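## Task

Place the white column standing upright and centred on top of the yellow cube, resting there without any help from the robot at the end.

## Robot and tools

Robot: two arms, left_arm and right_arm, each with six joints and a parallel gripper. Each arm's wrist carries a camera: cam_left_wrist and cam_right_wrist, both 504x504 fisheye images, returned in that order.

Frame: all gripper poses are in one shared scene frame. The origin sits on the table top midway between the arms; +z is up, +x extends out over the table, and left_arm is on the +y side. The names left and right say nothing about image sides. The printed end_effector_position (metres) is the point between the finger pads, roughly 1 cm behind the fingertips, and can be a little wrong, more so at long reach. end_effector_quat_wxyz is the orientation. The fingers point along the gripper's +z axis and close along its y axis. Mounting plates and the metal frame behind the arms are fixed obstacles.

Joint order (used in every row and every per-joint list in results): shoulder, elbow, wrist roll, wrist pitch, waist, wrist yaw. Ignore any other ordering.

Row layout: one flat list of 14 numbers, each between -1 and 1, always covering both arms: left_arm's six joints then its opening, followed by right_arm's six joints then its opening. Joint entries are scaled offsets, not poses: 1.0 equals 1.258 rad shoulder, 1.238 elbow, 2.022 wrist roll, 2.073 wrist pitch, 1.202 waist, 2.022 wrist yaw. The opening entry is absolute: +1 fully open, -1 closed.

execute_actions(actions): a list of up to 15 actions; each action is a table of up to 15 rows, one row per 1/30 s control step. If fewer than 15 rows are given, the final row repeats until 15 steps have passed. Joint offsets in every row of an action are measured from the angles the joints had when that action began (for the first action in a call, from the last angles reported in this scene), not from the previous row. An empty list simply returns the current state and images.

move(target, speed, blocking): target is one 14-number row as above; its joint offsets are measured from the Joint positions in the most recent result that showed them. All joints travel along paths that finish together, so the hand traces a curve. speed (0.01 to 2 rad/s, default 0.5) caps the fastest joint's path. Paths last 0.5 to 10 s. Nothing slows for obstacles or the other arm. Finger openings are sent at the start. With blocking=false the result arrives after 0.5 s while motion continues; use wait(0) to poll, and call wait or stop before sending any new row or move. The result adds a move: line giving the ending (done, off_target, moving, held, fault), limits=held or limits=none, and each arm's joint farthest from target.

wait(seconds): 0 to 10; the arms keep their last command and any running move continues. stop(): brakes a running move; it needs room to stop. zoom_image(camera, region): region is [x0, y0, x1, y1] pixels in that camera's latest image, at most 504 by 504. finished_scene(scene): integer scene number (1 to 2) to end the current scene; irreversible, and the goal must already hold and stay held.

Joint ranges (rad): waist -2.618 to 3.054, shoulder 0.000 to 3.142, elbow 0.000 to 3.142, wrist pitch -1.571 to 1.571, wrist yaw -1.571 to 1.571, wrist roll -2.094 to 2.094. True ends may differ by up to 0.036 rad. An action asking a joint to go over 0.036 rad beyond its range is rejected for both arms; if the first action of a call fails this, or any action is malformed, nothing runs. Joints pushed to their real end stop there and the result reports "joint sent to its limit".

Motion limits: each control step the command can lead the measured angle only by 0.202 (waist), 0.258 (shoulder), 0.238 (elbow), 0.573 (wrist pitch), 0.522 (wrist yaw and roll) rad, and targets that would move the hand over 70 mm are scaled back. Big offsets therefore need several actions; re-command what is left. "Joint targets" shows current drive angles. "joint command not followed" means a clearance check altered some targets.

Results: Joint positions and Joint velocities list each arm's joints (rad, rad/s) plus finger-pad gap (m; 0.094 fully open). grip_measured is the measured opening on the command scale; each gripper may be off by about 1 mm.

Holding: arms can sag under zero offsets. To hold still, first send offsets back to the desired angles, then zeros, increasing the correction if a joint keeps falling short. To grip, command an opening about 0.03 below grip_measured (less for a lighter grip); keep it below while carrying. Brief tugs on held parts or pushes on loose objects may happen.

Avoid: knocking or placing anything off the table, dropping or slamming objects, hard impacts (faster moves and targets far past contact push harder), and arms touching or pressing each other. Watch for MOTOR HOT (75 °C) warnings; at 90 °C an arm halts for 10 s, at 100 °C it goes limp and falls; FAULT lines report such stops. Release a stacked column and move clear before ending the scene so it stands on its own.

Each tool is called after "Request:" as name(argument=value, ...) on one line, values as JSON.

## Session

Request:
execute_actions(actions=[])

Scene clock: 0.00 s.
left_arm: end_effector_position=(+0.3145, +0.4406, +0.1851) grip_measured=+1.000 end_effector_quat_wxyz=(+0.369, -0.076, +0.926, +0.022) | right_arm: end_effector_position=(-0.0041, -0.4888, +0.2698) grip_measured=+1.000 end_effector_quat_wxyz=(-0.225, +0.599, +0.768, +0.030)
Joint names: [shoulder, elbow, wrist roll, wrist pitch, waist, wrist yaw]
Joint positions: left_arm=[1.5   0.432 0.229 0.39  0.233 0.088 0.094] | right_arm=[ 1.33   0.899 -0.17  -1.352 -1.625  0.161  0.094]
Joint velocities: left_arm=[-0.002 -0.012  0.007 -0.037 -0.022 -0.022  0.   ] | right_arm=[ 0.002  0.012  0.037 -0.037 -0.002 -0.037  0.   ]
Joint targets: left_arm=[1.499 0.434 0.230 0.378 0.231 0.089] | right_arm=[1.321 0.910 -0.167 -1.353 -1.627 0.168]

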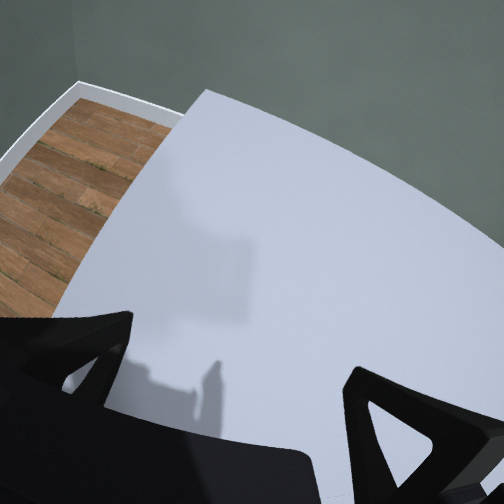

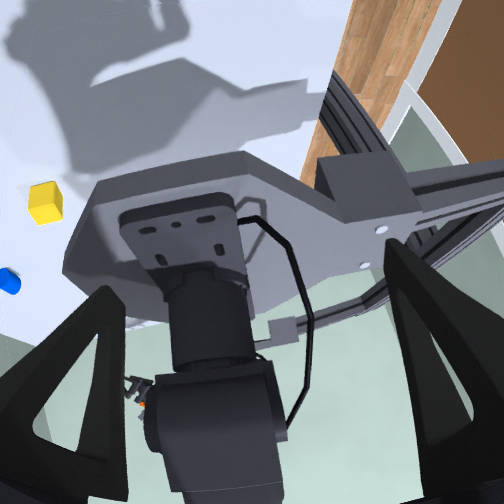

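Request:
move(target=[0,0,0,0,0,0,1, 0.1,0.25,0.08,0.3,1,0,1], speed=1.2)

Request:
move(target=[0,0,0,0,0,0,1, 0,0,0,0.1,0.65,0,1], speed=1.2)

Scene clock: 2.20 s.
left_arm: end_effector_position=(+0.3145, +0.4406, +0.1851) grip_measured=+1.000 end_effector_quat_wxyz=(+0.369, -0.076, +0.926, +0.022) | right_arm: end_effector_position=(+0.3631, -0.4784, +0.2920) grip_measured=+1.000 end_effector_quat_wxyz=(+0.169, +0.169, +0.969, -0.069)
Joint names: [shoulder, elbow, wrist roll, wrist pitch, waist, wrist yaw]
Joint positions: left_arm=[1.5   0.432 0.229 0.39  0.233 0.088 0.094] | right_arm=[ 1.454  1.179 -0.014 -0.757 -0.426  0.156  0.094]
Joint velocities: left_arm=[ 0.007 -0.012  0.037 -0.051 -0.022 -0.066  0.   ] | right_arm=[-0.007 -0.012 -0.007 -0.022 -0.002 -0.066  0.   ]
Joint targets: left_arm=[1.500 0.432 0.229 0.390 0.233 0.088] | right_arm=[1.456 1.209 -0.008 -0.730 -0.423 0.162]
move: off_target (right_arm); limits=none; left_arm: farthest joint: the waist, 0.000 radians from its target (0.000 radians at the start); right_arm: farthest joint: the elbow, 0.030 radians from its target (0.310 radians at the start)

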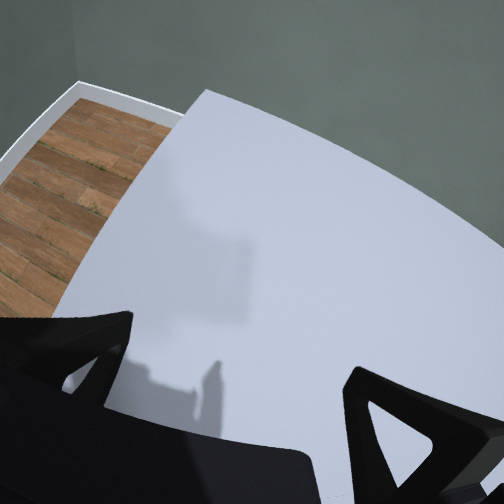

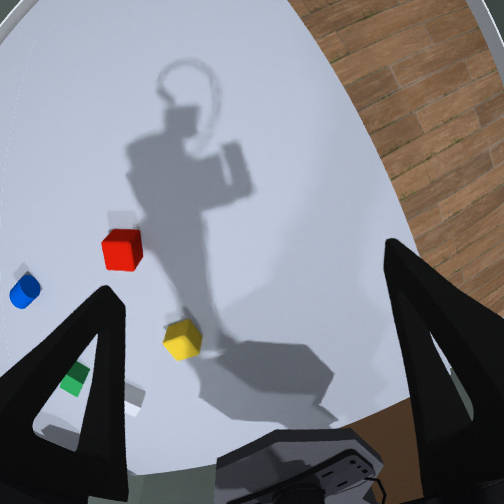

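Scene clock: 3.57 s.
left_arm: end_effector_position=(+0.3145, +0.4406, +0.1851) grip_measured=+1.000 end_effector_quat_wxyz=(+0.369, -0.076, +0.926, +0.022) | right_arm: end_effector_position=(+0.3988, -0.1875, +0.3501) grip_measured=+1.000 end_effector_quat_wxyz=(+0.301, -0.173, +0.934, +0.081)
Joint names: [shoulder, elbow, wrist roll, wrist pitch, waist, wrist yaw]
Joint positions: left_arm=[1.5   0.432 0.229 0.39  0.233 0.088 0.094] | right_arm=[ 1.454  1.179 -0.014 -0.578  0.352  0.152  0.094]
Joint velocities: left_arm=[ 0.002  0.002 -0.007  0.051 -0.002 -0.037  0.   ] | right_arm=[-0.012 -0.002 -0.051 -0.022  0.002 -0.022  0.   ]
Joint targets: left_arm=[1.500 0.432 0.229 0.390 0.233 0.088] | right_arm=[1.454 1.179 -0.014 -0.549 0.356 0.156]
move: off_target (right_arm); limits=none; left_arm: farthest joint: the waist, 0.000 radians from its target (0.000 radians at the start); right_arm: farthest joint: the wrist pitch, 0.028 radians from its target (0.207 radians at the start)

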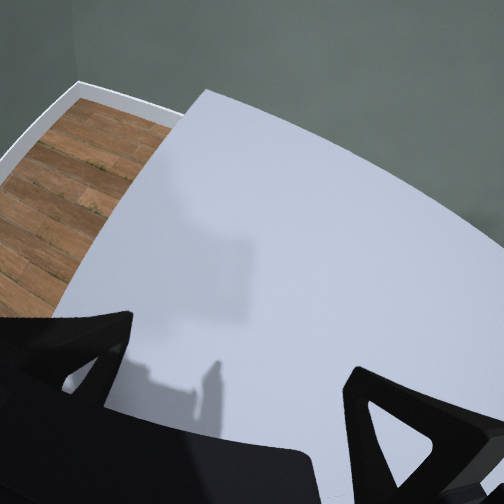

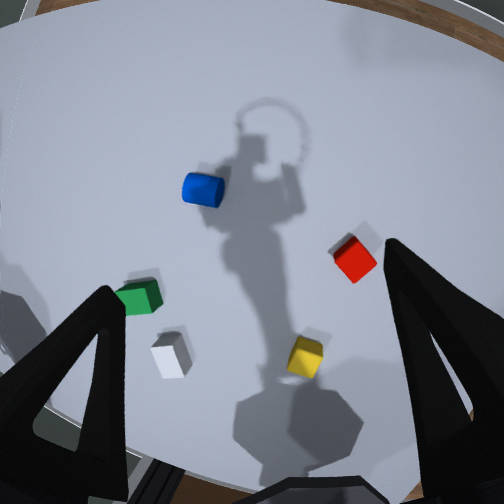

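Request:
move(target=[0,0,0,0,0,0,1, 0.307,-0.33,0,0.02,0.41,0.012,1], speed=1.0)

Scene clock: 6.37 s.
left_arm: end_effector_position=(+0.3145, +0.4406, +0.1851) grip_measured=+1.000 end_effector_quat_wxyz=(+0.369, -0.076, +0.926, +0.022) | right_arm: end_effector_position=(+0.1573, -0.1346, +0.1397) grip_measured=+1.000 end_effector_quat_wxyz=(-0.027, -0.470, +0.882, +0.001)
Joint names: [shoulder, elbow, wrist roll, wrist pitch, waist, wrist yaw]
Joint positions: left_arm=[1.5   0.432 0.229 0.39  0.233 0.088 0.094] | right_arm=[ 1.851  0.765 -0.014 -0.551  0.84   0.165  0.094]
Joint velocities: left_arm=[-0.007 -0.002 -0.007  0.051 -0.012  0.007  0.   ] | right_arm=[-0.002 -0.012 -0.022  0.051 -0.002  0.051  0.   ]
Joint targets: left_arm=[1.500 0.432 0.229 0.390 0.233 0.088] | right_arm=[1.840 0.770 -0.014 -0.537 0.845 0.176]
move: done; limits=none; left_arm: farthest joint: the waist, 0.000 radians from its target (0.000 radians at the start); right_arm: farthest joint: the wrist pitch, 0.015 radians from its target (0.041 radians at the start)

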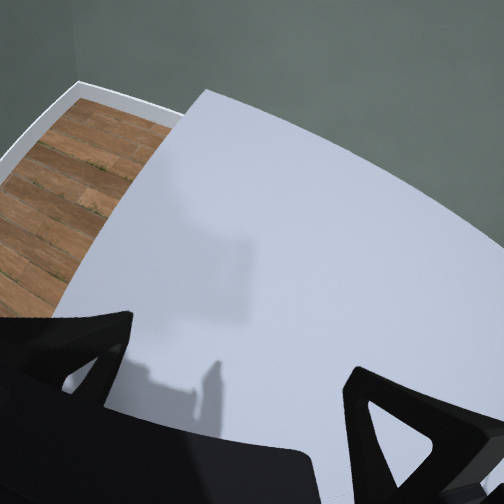

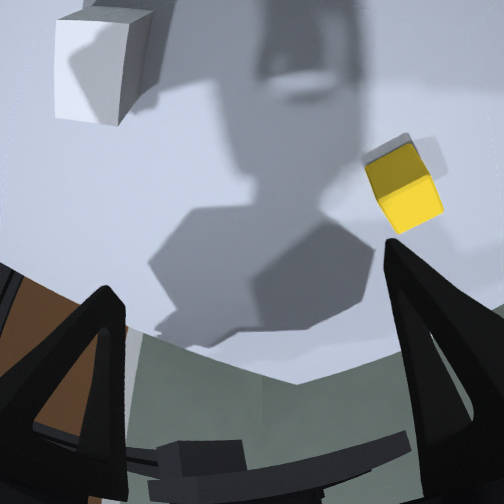

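Request:
move(target=[0,0,0,0,0,0,1, 0.15,0.235,0.15,-0.03,0.24,0,1], speed=0.8)

Scene clock: 8.90 s.
left_arm: end_effector_position=(+0.3145, +0.4406, +0.1851) grip_measured=+1.000 end_effector_quat_wxyz=(+0.369, -0.076, +0.926, +0.022) | right_arm: end_effector_position=(+0.1218, -0.0312, +0.1535) grip_measured=+1.000 end_effector_quat_wxyz=(+0.009, -0.461, +0.887, +0.019)
Joint names: [shoulder, elbow, wrist roll, wrist pitch, waist, wrist yaw]
Joint positions: left_arm=[1.5   0.432 0.229 0.39  0.233 0.088 0.094] | right_arm=[ 2.039  1.032  0.284 -0.597  1.126  0.164  0.094]
Joint velocities: left_arm=[-0.012 -0.012  0.095 -0.037  0.007  0.007  0.   ] | right_arm=[ 0.027 -0.002 -0.037  0.022  0.002 -0.037  0.   ]
Joint targets: left_arm=[1.500 0.432 0.229 0.390 0.233 0.088] | right_arm=[2.040 1.056 0.290 -0.613 1.128 0.165]
move: off_target (right_arm); limits=none; left_arm: farthest joint: the waist, 0.000 radians from its target (0.000 radians at the start); right_arm: farthest joint: the elbow, 0.024 radians from its target (0.291 radians at the start)

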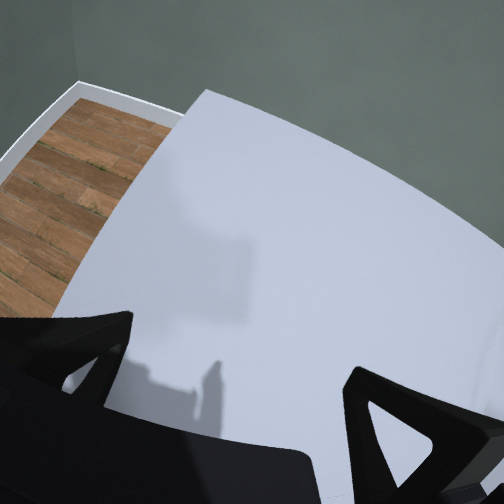

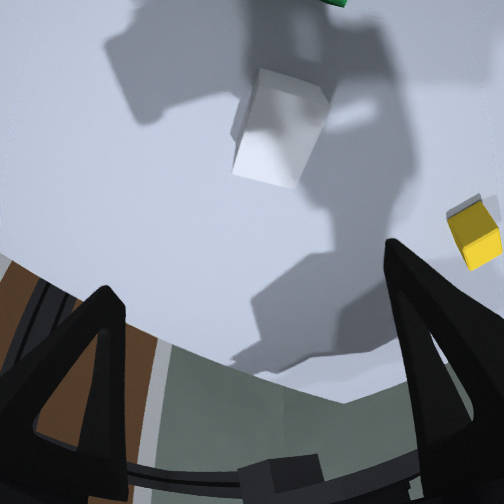

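Request:
move(target=[0,0,0,0,0,0,1, 0.23,0.02,0.125,0.13,-0.04,0,1], speed=0.5)

Scene clock: 10.93 s.
left_arm: end_effector_position=(+0.3145, +0.4406, +0.1851) grip_measured=+1.000 end_effector_quat_wxyz=(+0.369, -0.076, +0.926, +0.022) | right_arm: end_effector_position=(+0.1186, -0.0326, +0.0619) grip_measured=+1.000 end_effector_quat_wxyz=(-0.012, -0.331, +0.943, -0.000)
Joint names: [shoulder, elbow, wrist roll, wrist pitch, waist, wrist yaw]
Joint positions: left_arm=[1.5   0.432 0.229 0.39  0.233 0.088 0.094] | right_arm=[ 2.336  1.032  0.53  -0.348  1.081  0.164  0.094]
Joint velocities: left_arm=[ 0.002 -0.007  0.022 -0.051  0.012  0.022  0.   ] | right_arm=[-0.007 -0.012  0.051 -0.007  0.007 -0.007  0.   ]
Joint targets: left_arm=[1.500 0.432 0.229 0.390 0.233 0.088] | right_arm=[2.328 1.057 0.536 -0.328 1.078 0.164]
move: off_target (right_arm); limits=none; left_arm: farthest joint: the waist, 0.000 radians from its target (0.000 radians at the start); right_arm: farthest joint: the elbow, 0.025 radians from its target (0.025 radians at the start)

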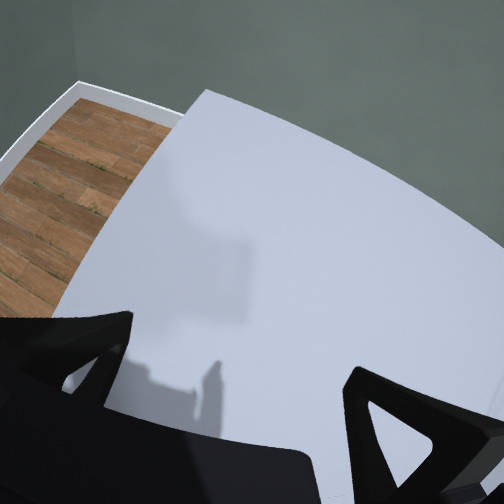

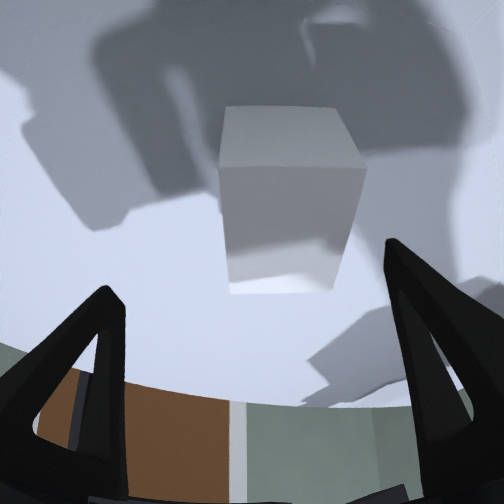

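Request:
move(target=[0,0,0,0,0,0,1, 0,0.03,-0.03,0,-0.052,0,1], speed=0.3)

Request:
move(target=[0,0,0,0,0,0,1, 0.125,0.06,0,0.055,0,0,1], speed=0.3)

Scene clock: 12.63 s.
left_arm: end_effector_position=(+0.3145, +0.4406, +0.1851) grip_measured=+1.000 end_effector_quat_wxyz=(+0.369, -0.076, +0.926, +0.022) | right_arm: end_effector_position=(+0.1376, -0.0363, +0.0599) grip_measured=+1.000 end_effector_quat_wxyz=(-0.014, -0.327, +0.945, +0.002)
Joint names: [shoulder, elbow, wrist roll, wrist pitch, waist, wrist yaw]
Joint positions: left_arm=[1.5   0.432 0.229 0.39  0.233 0.088 0.094] | right_arm=[ 2.336  1.044  0.475 -0.348  1.019  0.163  0.094]
Joint velocities: left_arm=[-0.022 -0.007  0.007 -0.022  0.017 -0.066  0.   ] | right_arm=[-0.007 -0.002 -0.037  0.051 -0.022 -0.037  0.   ]
Joint targets: left_arm=[1.500 0.432 0.229 0.390 0.233 0.088] | right_arm=[2.336 1.069 0.469 -0.348 1.018 0.164]
move: off_target (right_arm); limits=none; left_arm: farthest joint: the waist, 0.000 radians from its target (0.000 radians at the start); right_arm: farthest joint: the elbow, 0.025 radians from its target (0.037 radians at the start)

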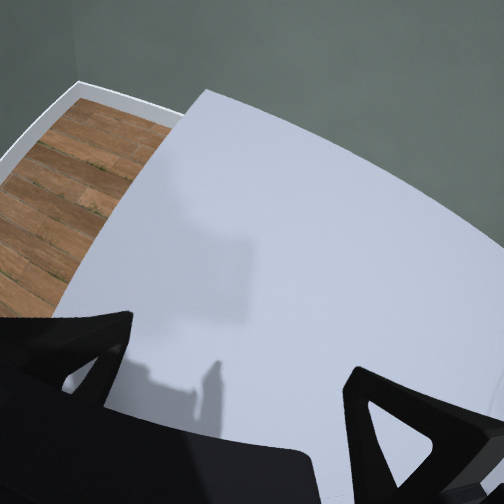

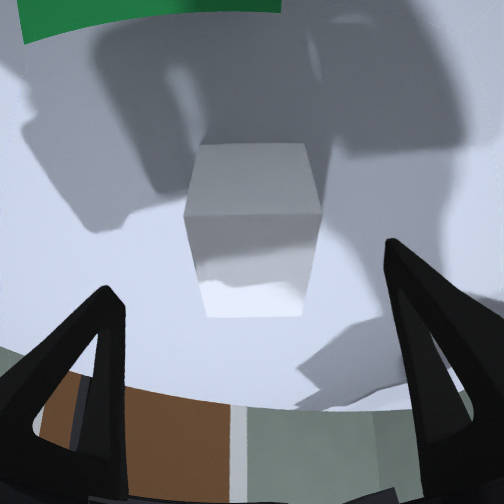

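Scene clock: 13.77 s.
left_arm: end_effector_position=(+0.3145, +0.4406, +0.1851) grip_measured=+1.000 end_effector_quat_wxyz=(+0.369, -0.076, +0.926, +0.022) | right_arm: end_effector_position=(+0.1309, -0.0318, +0.0173) grip_measured=+1.000 end_effector_quat_wxyz=(-0.019, -0.329, +0.944, -0.004)
Joint names: [shoulder, elbow, wrist roll, wrist pitch, waist, wrist yaw]
Joint positions: left_arm=[1.5   0.432 0.229 0.39  0.233 0.088 0.094] | right_arm=[ 2.495  1.093  0.475 -0.254  1.019  0.163  0.094]
Joint velocities: left_arm=[-0.012 -0.007  0.007 -0.037 -0.002  0.022  0.   ] | right_arm=[ 0.002  0.007 -0.037 -0.007 -0.002  0.022  0.   ]
Joint targets: left_arm=[1.500 0.432 0.229 0.390 0.233 0.088] | right_arm=[2.494 1.119 0.476 -0.234 1.019 0.163]
move: off_target (right_arm); limits=none; left_arm: farthest joint: the waist, 0.000 radians from its target (0.000 radians at the start); right_arm: farthest joint: the elbow, 0.025 radians from its target (0.074 radians at the start)

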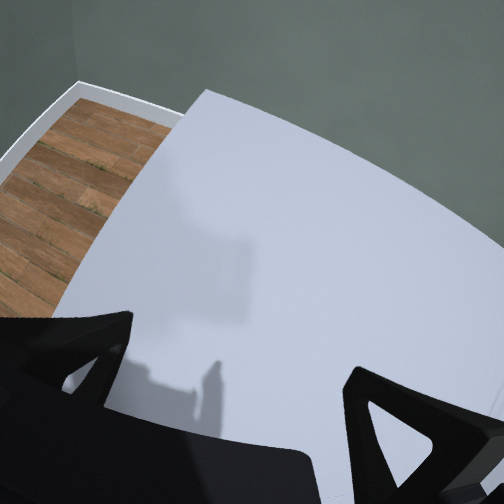

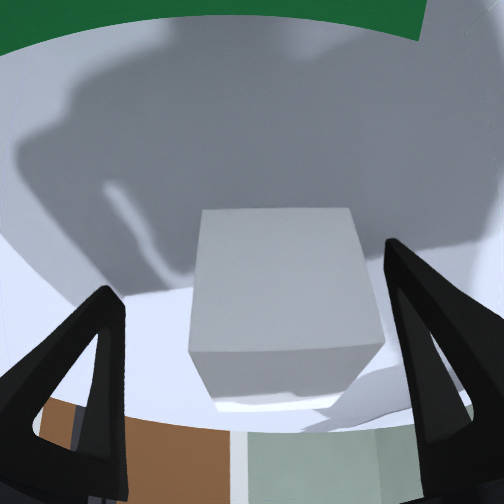

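Request:
move(target=[0,0,0,0,0,0,1, 0,0.02,0,0,0,0,-0.2])

Request:
move(target=[0,0,0,0,0,0,1, -0.35,0.02,-0.235,-0.2,0,0,-0.2], speed=0.6)

Scene clock: 14.77 s.
left_arm: end_effector_position=(+0.3145, +0.4406, +0.1851) grip_measured=+1.000 end_effector_quat_wxyz=(+0.369, -0.076, +0.926, +0.022) | right_arm: end_effector_position=(+0.1309, -0.0317, +0.0173) grip_measured=-0.163 end_effector_quat_wxyz=(-0.019, -0.328, +0.944, -0.004)
Joint names: [shoulder, elbow, wrist roll, wrist pitch, waist, wrist yaw]
Joint positions: left_arm=[1.5   0.432 0.229 0.39  0.233 0.088 0.094] | right_arm=[ 2.495  1.093  0.475 -0.254  1.019  0.163  0.039]
Joint velocities: left_arm=[-0.017 -0.002 -0.066 -0.051 -0.012  0.066  0.   ] | right_arm=[-0.007  0.022  0.007 -0.066 -0.002  0.081 -0.001]
Joint targets: left_arm=[1.500 0.432 0.229 0.390 0.233 0.088] | right_arm=[2.495 1.118 0.476 -0.254 1.019 0.164]
move: off_target (right_arm); limits=none; left_arm: farthest joint: the waist, 0.000 radians from its target (0.000 radians at the start); right_arm: farthest joint: the elbow, 0.025 radians from its target (0.025 radians at the start)

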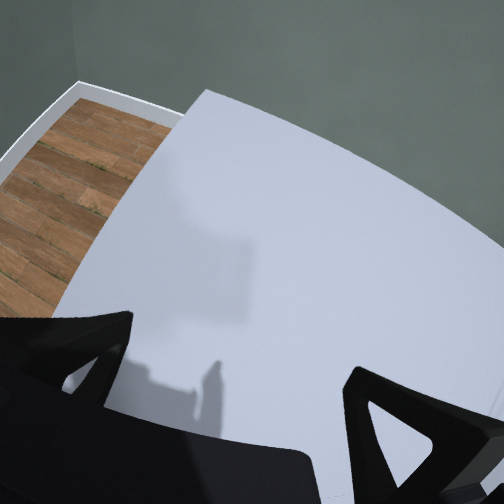

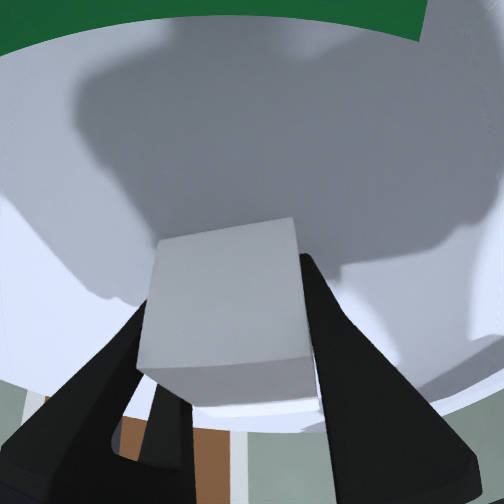

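Scene clock: 16.40 s.
left_arm: end_effector_position=(+0.3145, +0.4406, +0.1851) grip_measured=+1.000 end_effector_quat_wxyz=(+0.369, -0.076, +0.926, +0.022) | right_arm: end_effector_position=(+0.1541, -0.0407, +0.1492) grip_measured=-0.162 end_effector_quat_wxyz=(-0.008, -0.537, +0.843, +0.008)
Joint names: [shoulder, elbow, wrist roll, wrist pitch, waist, wrist yaw]
Joint positions: left_arm=[1.5   0.432 0.229 0.39  0.233 0.088 0.094] | right_arm=[ 2.071  1.093  0.006 -0.652  1.019  0.163  0.039]
Joint velocities: left_arm=[-0.017 -0.012 -0.051 -0.022  0.007  0.051  0.   ] | right_arm=[-0.002  0.002 -0.037 -0.022  0.012 -0.066  0.001]
Joint targets: left_arm=[1.500 0.432 0.229 0.390 0.233 0.088] | right_arm=[2.055 1.118 0.000 -0.668 1.019 0.163]
move: off_target (right_arm); limits=none; left_arm: farthest joint: the waist, 0.000 radians from its target (0.000 radians at the start); right_arm: farthest joint: the elbow, 0.025 radians from its target (0.025 radians at the start)

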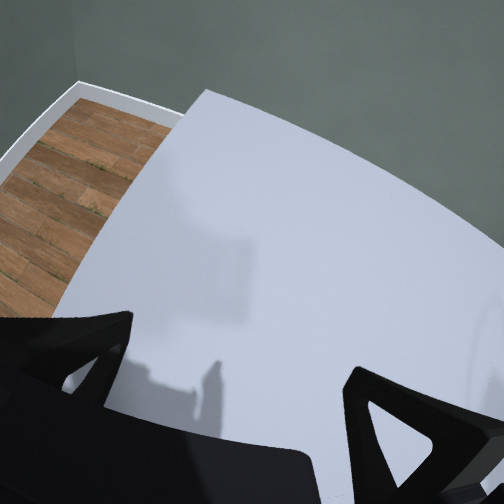

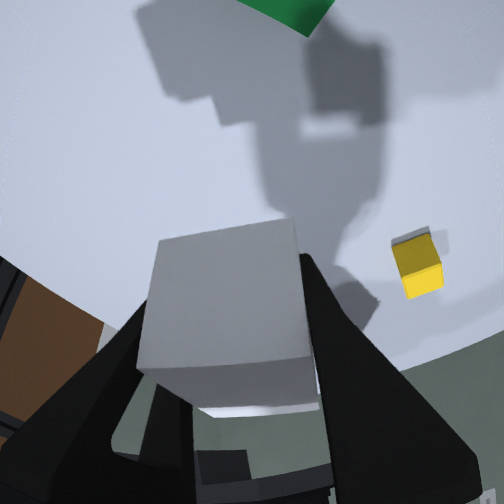

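Request:
move(target=[0,0,0,0,0,0,1, 0.11,0.18,0,0.69,-0.8,-0.073,-0.2], speed=1.0)

Request:
move(target=[0,0,0,0,0,0,1, 0.4,0,-0.075,0.27,-0.22,0,-0.2], speed=0.7)

Scene clock: 19.50 s.
left_arm: end_effector_position=(+0.3145, +0.4406, +0.1851) grip_measured=+1.000 end_effector_quat_wxyz=(+0.369, -0.076, +0.926, +0.022) | right_arm: end_effector_position=(+0.6255, -0.2403, +0.2480) grip_measured=-0.163 end_effector_quat_wxyz=(+0.582, -0.007, +0.807, +0.094)
Joint names: [shoulder, elbow, wrist roll, wrist pitch, waist, wrist yaw]
Joint positions: left_arm=[1.5   0.432 0.229 0.39  0.233 0.088 0.094] | right_arm=[2.211 1.287 0.006 0.741 0.046 0.029 0.039]
Joint velocities: left_arm=[-0.017  0.012  0.066  0.007  0.002 -0.051  0.   ] | right_arm=[ 0.007  0.002 -0.022 -0.007 -0.007  0.022 -0.   ]
Joint targets: left_arm=[1.500 0.432 0.229 0.390 0.233 0.088] | right_arm=[2.209 1.316 0.006 0.779 0.057 0.016]
move: off_target (right_arm); limits=none; left_arm: farthest joint: the waist, 0.000 radians from its target (0.000 radians at the start); right_arm: farthest joint: the wrist pitch, 0.037 radians from its target (1.431 radians at the start)

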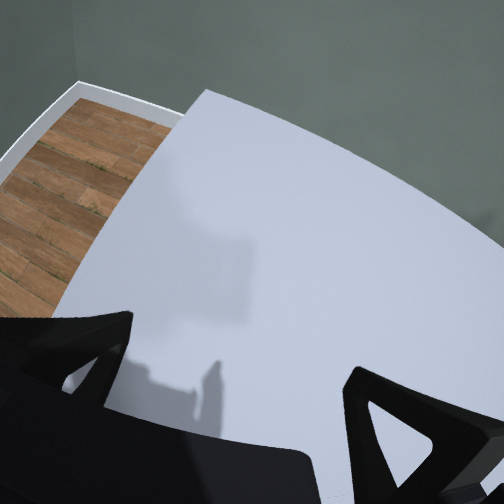

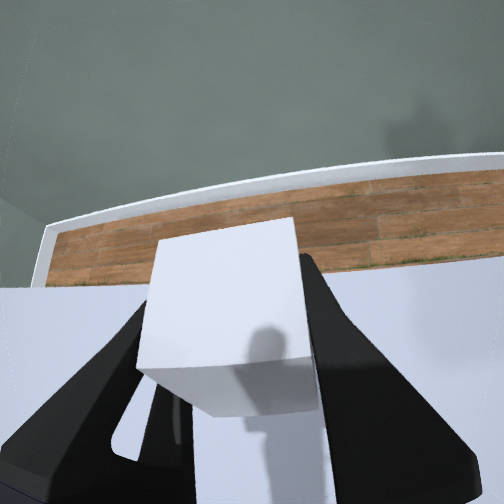

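Scene clock: 21.03 s.
left_arm: end_effector_position=(+0.3145, +0.4406, +0.1851) grip_measured=+1.000 end_effector_quat_wxyz=(+0.369, -0.076, +0.926, +0.022) | right_arm: end_effector_position=(+0.5846, -0.3762, +0.0592) grip_measured=-0.163 end_effector_quat_wxyz=(+0.581, +0.027, +0.812, -0.037)
Joint names: [shoulder, elbow, wrist roll, wrist pitch, waist, wrist yaw]
Joint positions: left_arm=[1.5   0.432 0.229 0.39  0.233 0.088 0.094] | right_arm=[ 2.718  1.287 -0.138  1.263 -0.217  0.023  0.039]
Joint velocities: left_arm=[-0.017  0.002  0.007 -0.007  0.017 -0.081  0.   ] | right_arm=[-0.012 -0.012  0.051  0.007  0.002 -0.022 -0.   ]
Joint targets: left_arm=[1.500 0.432 0.229 0.390 0.233 0.088] | right_arm=[2.715 1.287 -0.146 1.301 -0.218 0.029]
move: off_target (right_arm); limits=none; left_arm: farthest joint: the waist, 0.000 radians from its target (0.000 radians at the start); right_arm: farthest joint: the wrist pitch, 0.038 radians from its target (0.560 radians at the start)

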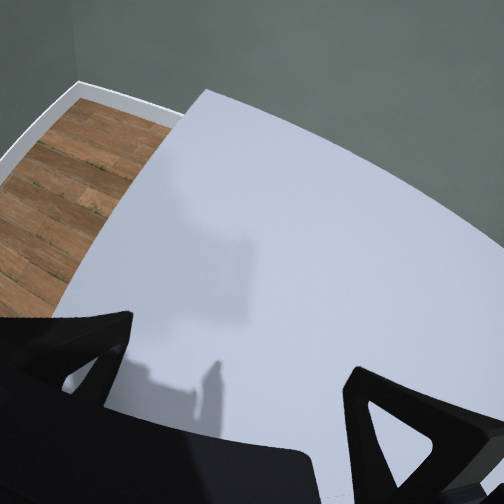

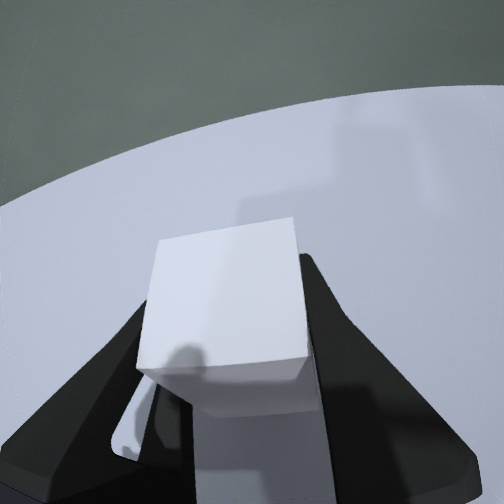

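Request:
move(target=[0,0,0,0,0,0,1, 0.04,0,0,0.14,0,0,-0.2], speed=0.3)

Request:
move(target=[0,0,0,0,0,0,1, 0.07,0,0,0.02,0,0,-0.2], speed=0.1)

Scene clock: 23.10 s.
left_arm: end_effector_position=(+0.3145, +0.4406, +0.1851) grip_measured=+1.000 end_effector_quat_wxyz=(+0.369, -0.076, +0.926, +0.022) | right_arm: end_effector_position=(+0.5857, -0.3799, +0.0911) grip_measured=-0.163 end_effector_quat_wxyz=(+0.658, +0.033, +0.751, -0.049)
Joint names: [shoulder, elbow, wrist roll, wrist pitch, waist, wrist yaw]
Joint positions: left_arm=[1.5   0.432 0.229 0.39  0.233 0.088 0.094] | right_arm=[ 2.77   1.287 -0.139  1.515 -0.217  0.023  0.039]
Joint velocities: left_arm=[-0.007  0.007 -0.081 -0.007  0.002 -0.066  0.   ] | right_arm=[ 0.007 -0.002 -0.007  0.051 -0.007 -0.037 -0.   ]
Joint targets: left_arm=[1.500 0.432 0.229 0.390 0.233 0.088] | right_arm=[2.768 1.287 -0.138 1.553 -0.217 0.023]
move: off_target (right_arm); limits=none; left_arm: farthest joint: the waist, 0.000 radians from its target (0.000 radians at the start); right_arm: farthest joint: the wrist pitch, 0.039 radians from its target (0.290 radians at the start)

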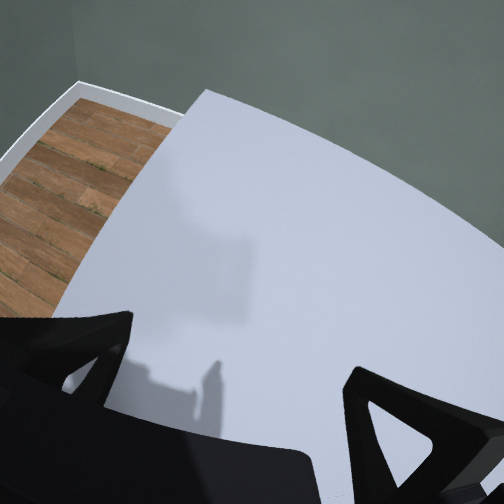

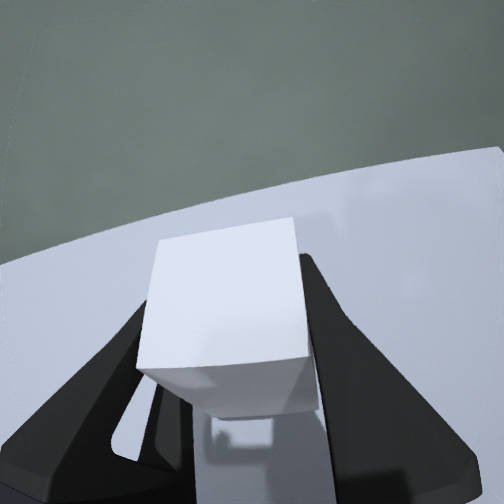

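Scene clock: 24.37 s.
left_arm: end_effector_position=(+0.3145, +0.4406, +0.1851) grip_measured=+1.000 end_effector_quat_wxyz=(+0.369, -0.076, +0.926, +0.022) | right_arm: end_effector_position=(+0.5678, -0.3740, +0.0560) grip_measured=-0.163 end_effector_quat_wxyz=(+0.640, +0.031, +0.766, -0.046)
Joint names: [shoulder, elbow, wrist roll, wrist pitch, waist, wrist yaw]
Joint positions: left_arm=[1.5   0.432 0.229 0.39  0.233 0.088 0.094] | right_arm=[ 2.851  1.287 -0.139  1.548 -0.217  0.023  0.039]
Joint velocities: left_arm=[-0.002 -0.002 -0.007 -0.037 -0.002 -0.022  0.   ] | right_arm=[-0.002 -0.017 -0.007 -0.007 -0.002 -0.022 -0.   ]
Joint targets: left_arm=[1.500 0.432 0.229 0.390 0.233 0.088] | right_arm=[2.858 1.287 -0.139 1.556 -0.217 0.023]
move: done; limits=none; left_arm: farthest joint: the waist, 0.000 radians from its target (0.000 radians at the start); right_arm: farthest joint: the wrist pitch, 0.008 radians from its target (0.042 radians at the start)

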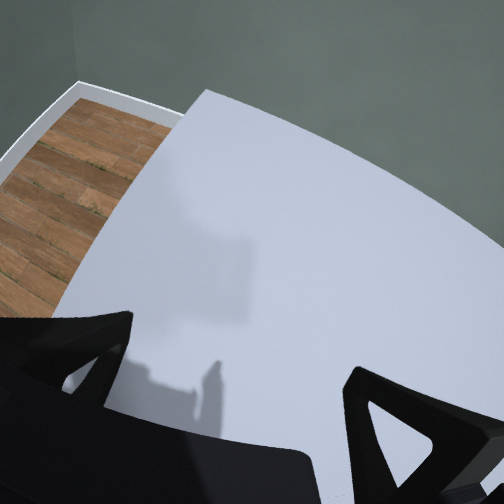

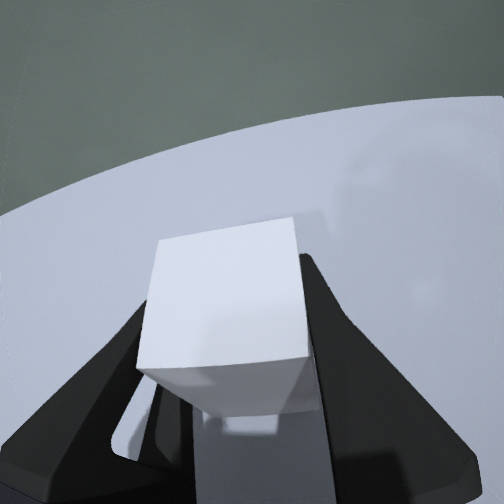

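Request:
move(target=[0,0,0,0,0,0,1, 0.025,0,0,0.005,0,0,-0.2], speed=0.06)

Request:
move(target=[0,0,0,0,0,0,1, 0,0,0,0,0,0,1])

Scene clock: 25.50 s.
left_arm: end_effector_position=(+0.3145, +0.4406, +0.1851) grip_measured=+1.000 end_effector_quat_wxyz=(+0.369, -0.076, +0.926, +0.022) | right_arm: end_effector_position=(+0.5648, -0.3736, +0.0551) grip_measured=-0.163 end_effector_quat_wxyz=(+0.646, +0.032, +0.761, -0.047)
Joint names: [shoulder, elbow, wrist roll, wrist pitch, waist, wrist yaw]
Joint positions: left_arm=[1.5   0.432 0.229 0.39  0.233 0.088 0.094] | right_arm=[ 2.868  1.287 -0.139  1.581 -0.217  0.023  0.039]
Joint velocities: left_arm=[-0.007  0.002 -0.051 -0.022 -0.002 -0.051  0.   ] | right_arm=[-0.002 -0.002 -0.022 -0.007  0.002 -0.037 -0.   ]
Joint targets: left_arm=[1.500 0.432 0.229 0.390 0.233 0.088] | right_arm=[2.883 1.287 -0.139 1.559 -0.217 0.023]
move: off_target (right_arm); limits=none; left_arm: farthest joint: the waist, 0.000 radians from its target (0.000 radians at the start); right_arm: farthest joint: the wrist pitch, 0.022 radians from its target (0.010 radians at the start)

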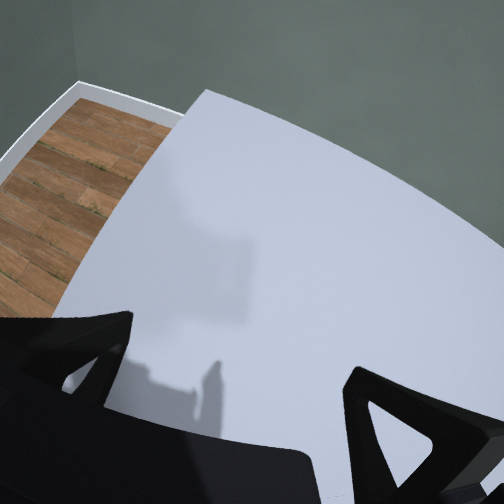

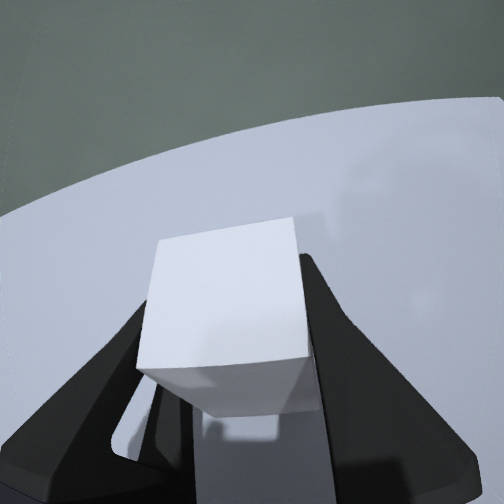

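Scene clock: 26.00 s.
left_arm: end_effector_position=(+0.3145, +0.4406, +0.1851) grip_measured=+1.000 end_effector_quat_wxyz=(+0.369, -0.076, +0.926, +0.022) | right_arm: end_effector_position=(+0.5646, -0.3735, +0.0546) grip_measured=+1.000 end_effector_quat_wxyz=(+0.646, +0.032, +0.761, -0.047)
Joint names: [shoulder, elbow, wrist roll, wrist pitch, waist, wrist yaw]
Joint positions: left_arm=[1.5   0.432 0.229 0.39  0.233 0.088 0.094] | right_arm=[ 2.869  1.287 -0.139  1.581 -0.217  0.023  0.094]
Joint velocities: left_arm=[ 0.012 -0.002 -0.007 -0.066  0.007 -0.022  0.   ] | right_arm=[-0.012 -0.002 -0.037 -0.037  0.002  0.037  0.   ]
Joint targets: left_arm=[1.500 0.432 0.229 0.390 0.233 0.088] | right_arm=[2.868 1.287 -0.139 1.581 -0.217 0.023]
move: done; limits=none; left_arm: farthest joint: the waist, 0.000 radians from its target (0.000 radians at the start); right_arm: farthest joint: the shoulder, 0.001 radians from its target (0.000 radians at the start)

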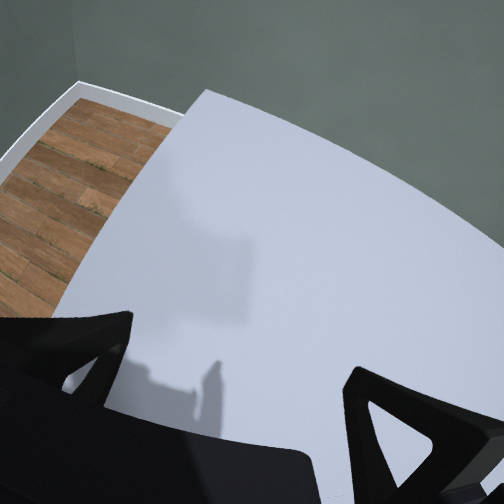

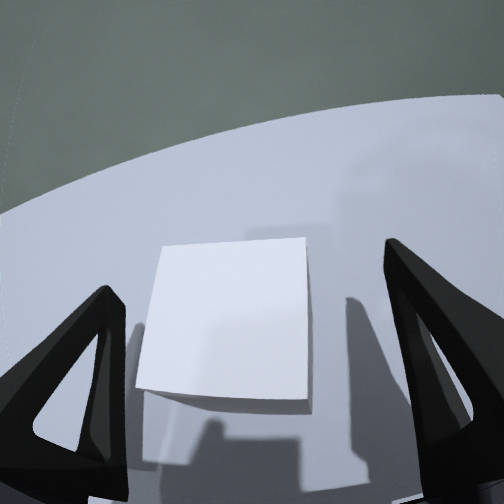

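Request:
move(target=[0,0,0,0,0,0,1, -0.3,-0.43,0.07,-0.04,0,0,1], speed=0.6)

Request:
move(target=[0,0,0,0,0,0,1, -0.5,0.3,0,-0.6,0,0,1], speed=1.2)

Request:
move(target=[0,0,0,0,0,0,1, 0.36,0.67,-0.05,-0.43,0.04,0.048,1], speed=1.0)

Scene clock: 28.17 s.
left_arm: end_effector_position=(+0.3145, +0.4406, +0.1851) grip_measured=+1.000 end_effector_quat_wxyz=(+0.369, -0.076, +0.926, +0.022) | right_arm: end_effector_position=(+0.4813, -0.3680, +0.0875) grip_measured=+1.000 end_effector_quat_wxyz=(+0.554, +0.082, +0.829, +0.006)
Joint names: [shoulder, elbow, wrist roll, wrist pitch, waist, wrist yaw]
Joint positions: left_arm=[1.5   0.432 0.229 0.39  0.233 0.088 0.094] | right_arm=[ 2.515  0.772 -0.001  1.505 -0.217  0.023  0.094]
Joint velocities: left_arm=[-0.012  0.002 -0.037 -0.051 -0.007 -0.037  0.   ] | right_arm=[ 0.012  0.002  0.037 -0.007 -0.007 -0.051  0.   ]
Joint targets: left_arm=[1.500 0.432 0.229 0.390 0.233 0.088] | right_arm=[2.492 0.755 0.003 1.498 -0.217 0.023]
move: off_target (right_arm); limits=none; left_arm: farthest joint: the waist, 0.000 radians from its target (0.000 radians at the start); right_arm: farthest joint: the shoulder, 0.023 radians from its target (0.378 radians at the start)

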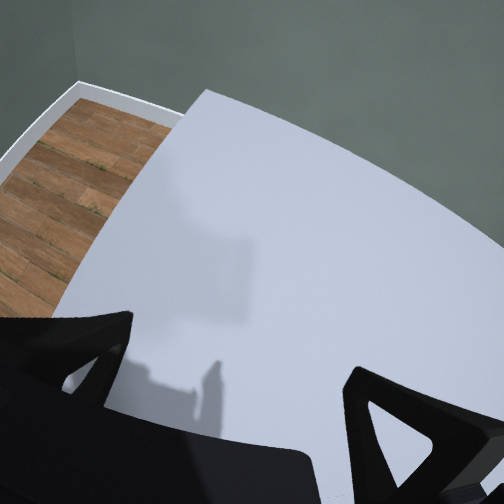

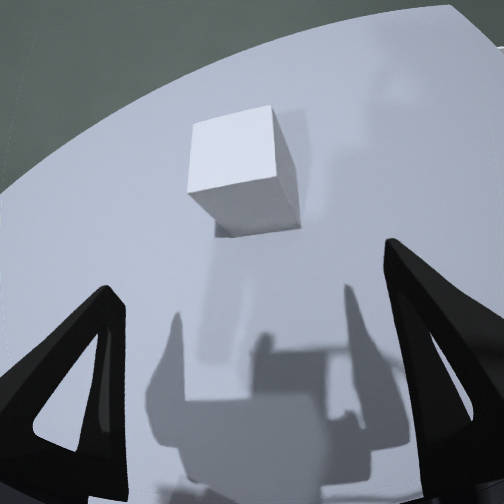

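Scene clock: 30.20 s.
left_arm: end_effector_position=(+0.3145, +0.4406, +0.1851) grip_measured=+1.000 end_effector_quat_wxyz=(+0.369, -0.076, +0.926, +0.022) | right_arm: end_effector_position=(+0.5494, -0.3916, +0.2319) grip_measured=+1.000 end_effector_quat_wxyz=(+0.436, +0.078, +0.896, +0.015)
Joint names: [shoulder, elbow, wrist roll, wrist pitch, waist, wrist yaw]
Joint positions: left_arm=[1.5   0.432 0.229 0.39  0.233 0.088 0.094] | right_arm=[ 1.901  1.122 -0.001  0.269 -0.217  0.023  0.094]
Joint velocities: left_arm=[-0.007 -0.007 -0.037  0.051  0.027 -0.007  0.   ] | right_arm=[-0.007  0.012 -0.037  0.007 -0.017  0.037  0.   ]
Joint targets: left_arm=[1.500 0.432 0.229 0.390 0.233 0.088] | right_arm=[1.886 1.143 -0.001 0.261 -0.217 0.023]
move: off_target (right_arm); limits=none; left_arm: farthest joint: the waist, 0.000 radians from its target (0.000 radians at the start); right_arm: farthest joint: the elbow, 0.022 radians from its target (0.371 radians at the start)

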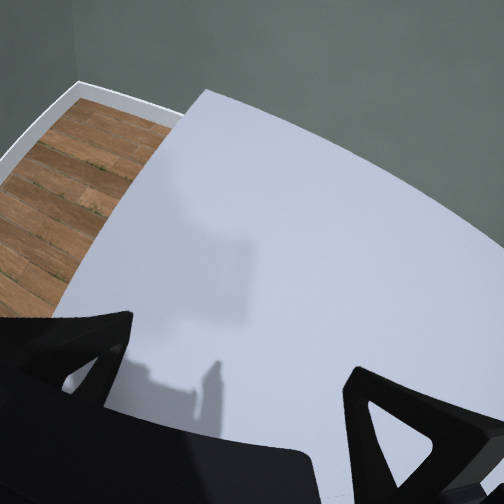

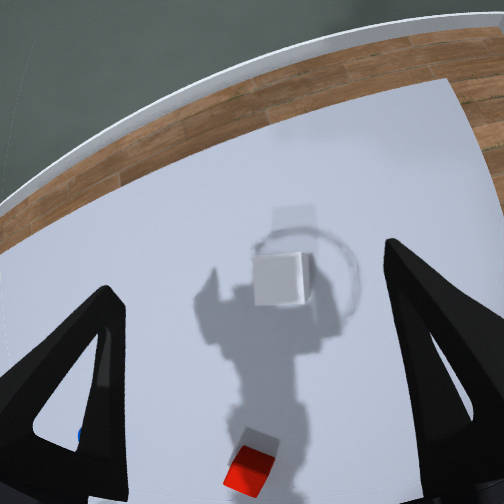

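Scene clock: 32.00 s.
left_arm: end_effector_position=(+0.3145, +0.4406, +0.1851) grip_measured=+1.000 end_effector_quat_wxyz=(+0.369, -0.076, +0.926, +0.022) | right_arm: end_effector_position=(+0.5759, -0.3787, +0.1480) grip_measured=+1.000 end_effector_quat_wxyz=(+0.178, +0.008, +0.984, -0.012)
Joint names: [shoulder, elbow, wrist roll, wrist pitch, waist, wrist yaw]
Joint positions: left_arm=[1.5   0.432 0.229 0.39  0.233 0.088 0.094] | right_arm=[ 2.362  1.917 -0.096 -0.611 -0.179  0.109  0.094]
Joint velocities: left_arm=[ 0.002 -0.012  0.037  0.022 -0.017 -0.022  0.   ] | right_arm=[-0.002  0.007 -0.022  0.022  0.002 -0.037  0.   ]
Joint targets: left_arm=[1.500 0.432 0.229 0.390 0.233 0.088] | right_arm=[2.354 1.951 -0.102 -0.623 -0.169 0.119]
move: off_target (right_arm); limits=none; left_arm: farthest joint: the waist, 0.000 radians from its target (0.000 radians at the start); right_arm: farthest joint: the elbow, 0.034 radians from its target (0.830 radians at the start)

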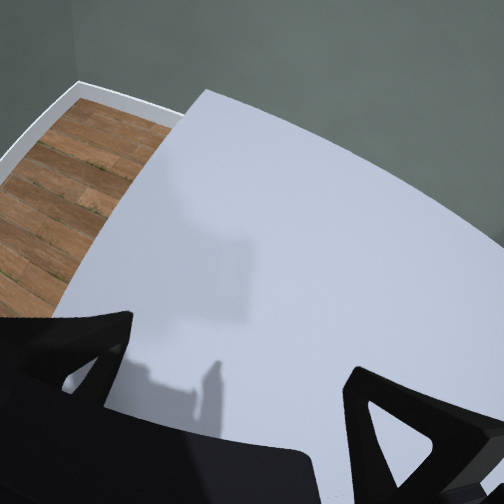

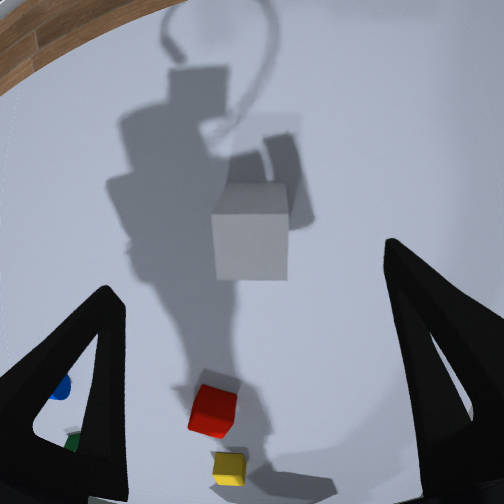

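Request:
move(target=[0,0,0,0,0,0,1, 0.16,0.027,0,0.1,0,0,1], speed=0.4)

Scene clock: 35.43 s.
left_arm: end_effector_position=(+0.3145, +0.4406, +0.1851) grip_measured=+1.000 end_effector_quat_wxyz=(+0.369, -0.076, +0.926, +0.022) | right_arm: end_effector_position=(+0.5701, -0.3661, +0.0436) grip_measured=+1.000 end_effector_quat_wxyz=(+0.157, +0.006, +0.988, -0.010)
Joint names: [shoulder, elbow, wrist roll, wrist pitch, waist, wrist yaw]
Joint positions: left_arm=[1.5   0.432 0.229 0.39  0.233 0.088 0.094] | right_arm=[ 2.586  1.917 -0.096 -0.429 -0.179  0.11   0.094]
Joint velocities: left_arm=[-0.007 -0.007  0.037  0.022 -0.007 -0.022  0.   ] | right_arm=[ 0.007 -0.007 -0.066 -0.022  0.017 -0.037  0.   ]
Joint targets: left_arm=[1.500 0.432 0.229 0.390 0.233 0.088] | right_arm=[2.564 1.951 -0.096 -0.403 -0.179 0.110]
move: off_target (right_arm); limits=none; left_arm: farthest joint: the waist, 0.000 radians from its target (0.000 radians at the start); right_arm: farthest joint: the elbow, 0.033 radians from its target (0.033 radians at the start)

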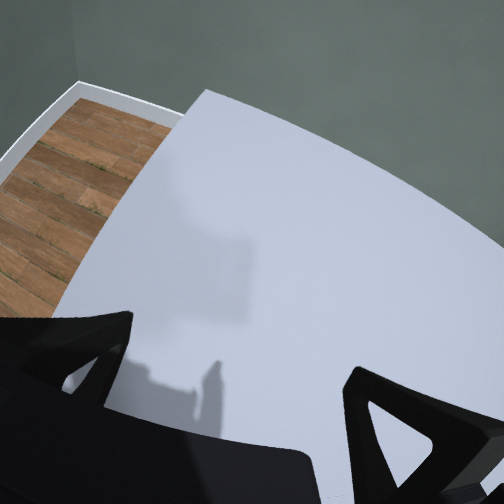

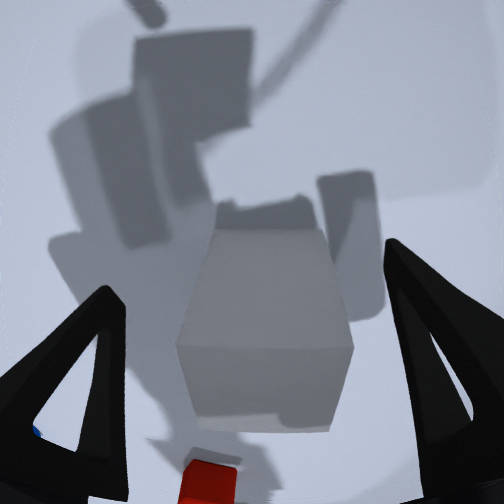

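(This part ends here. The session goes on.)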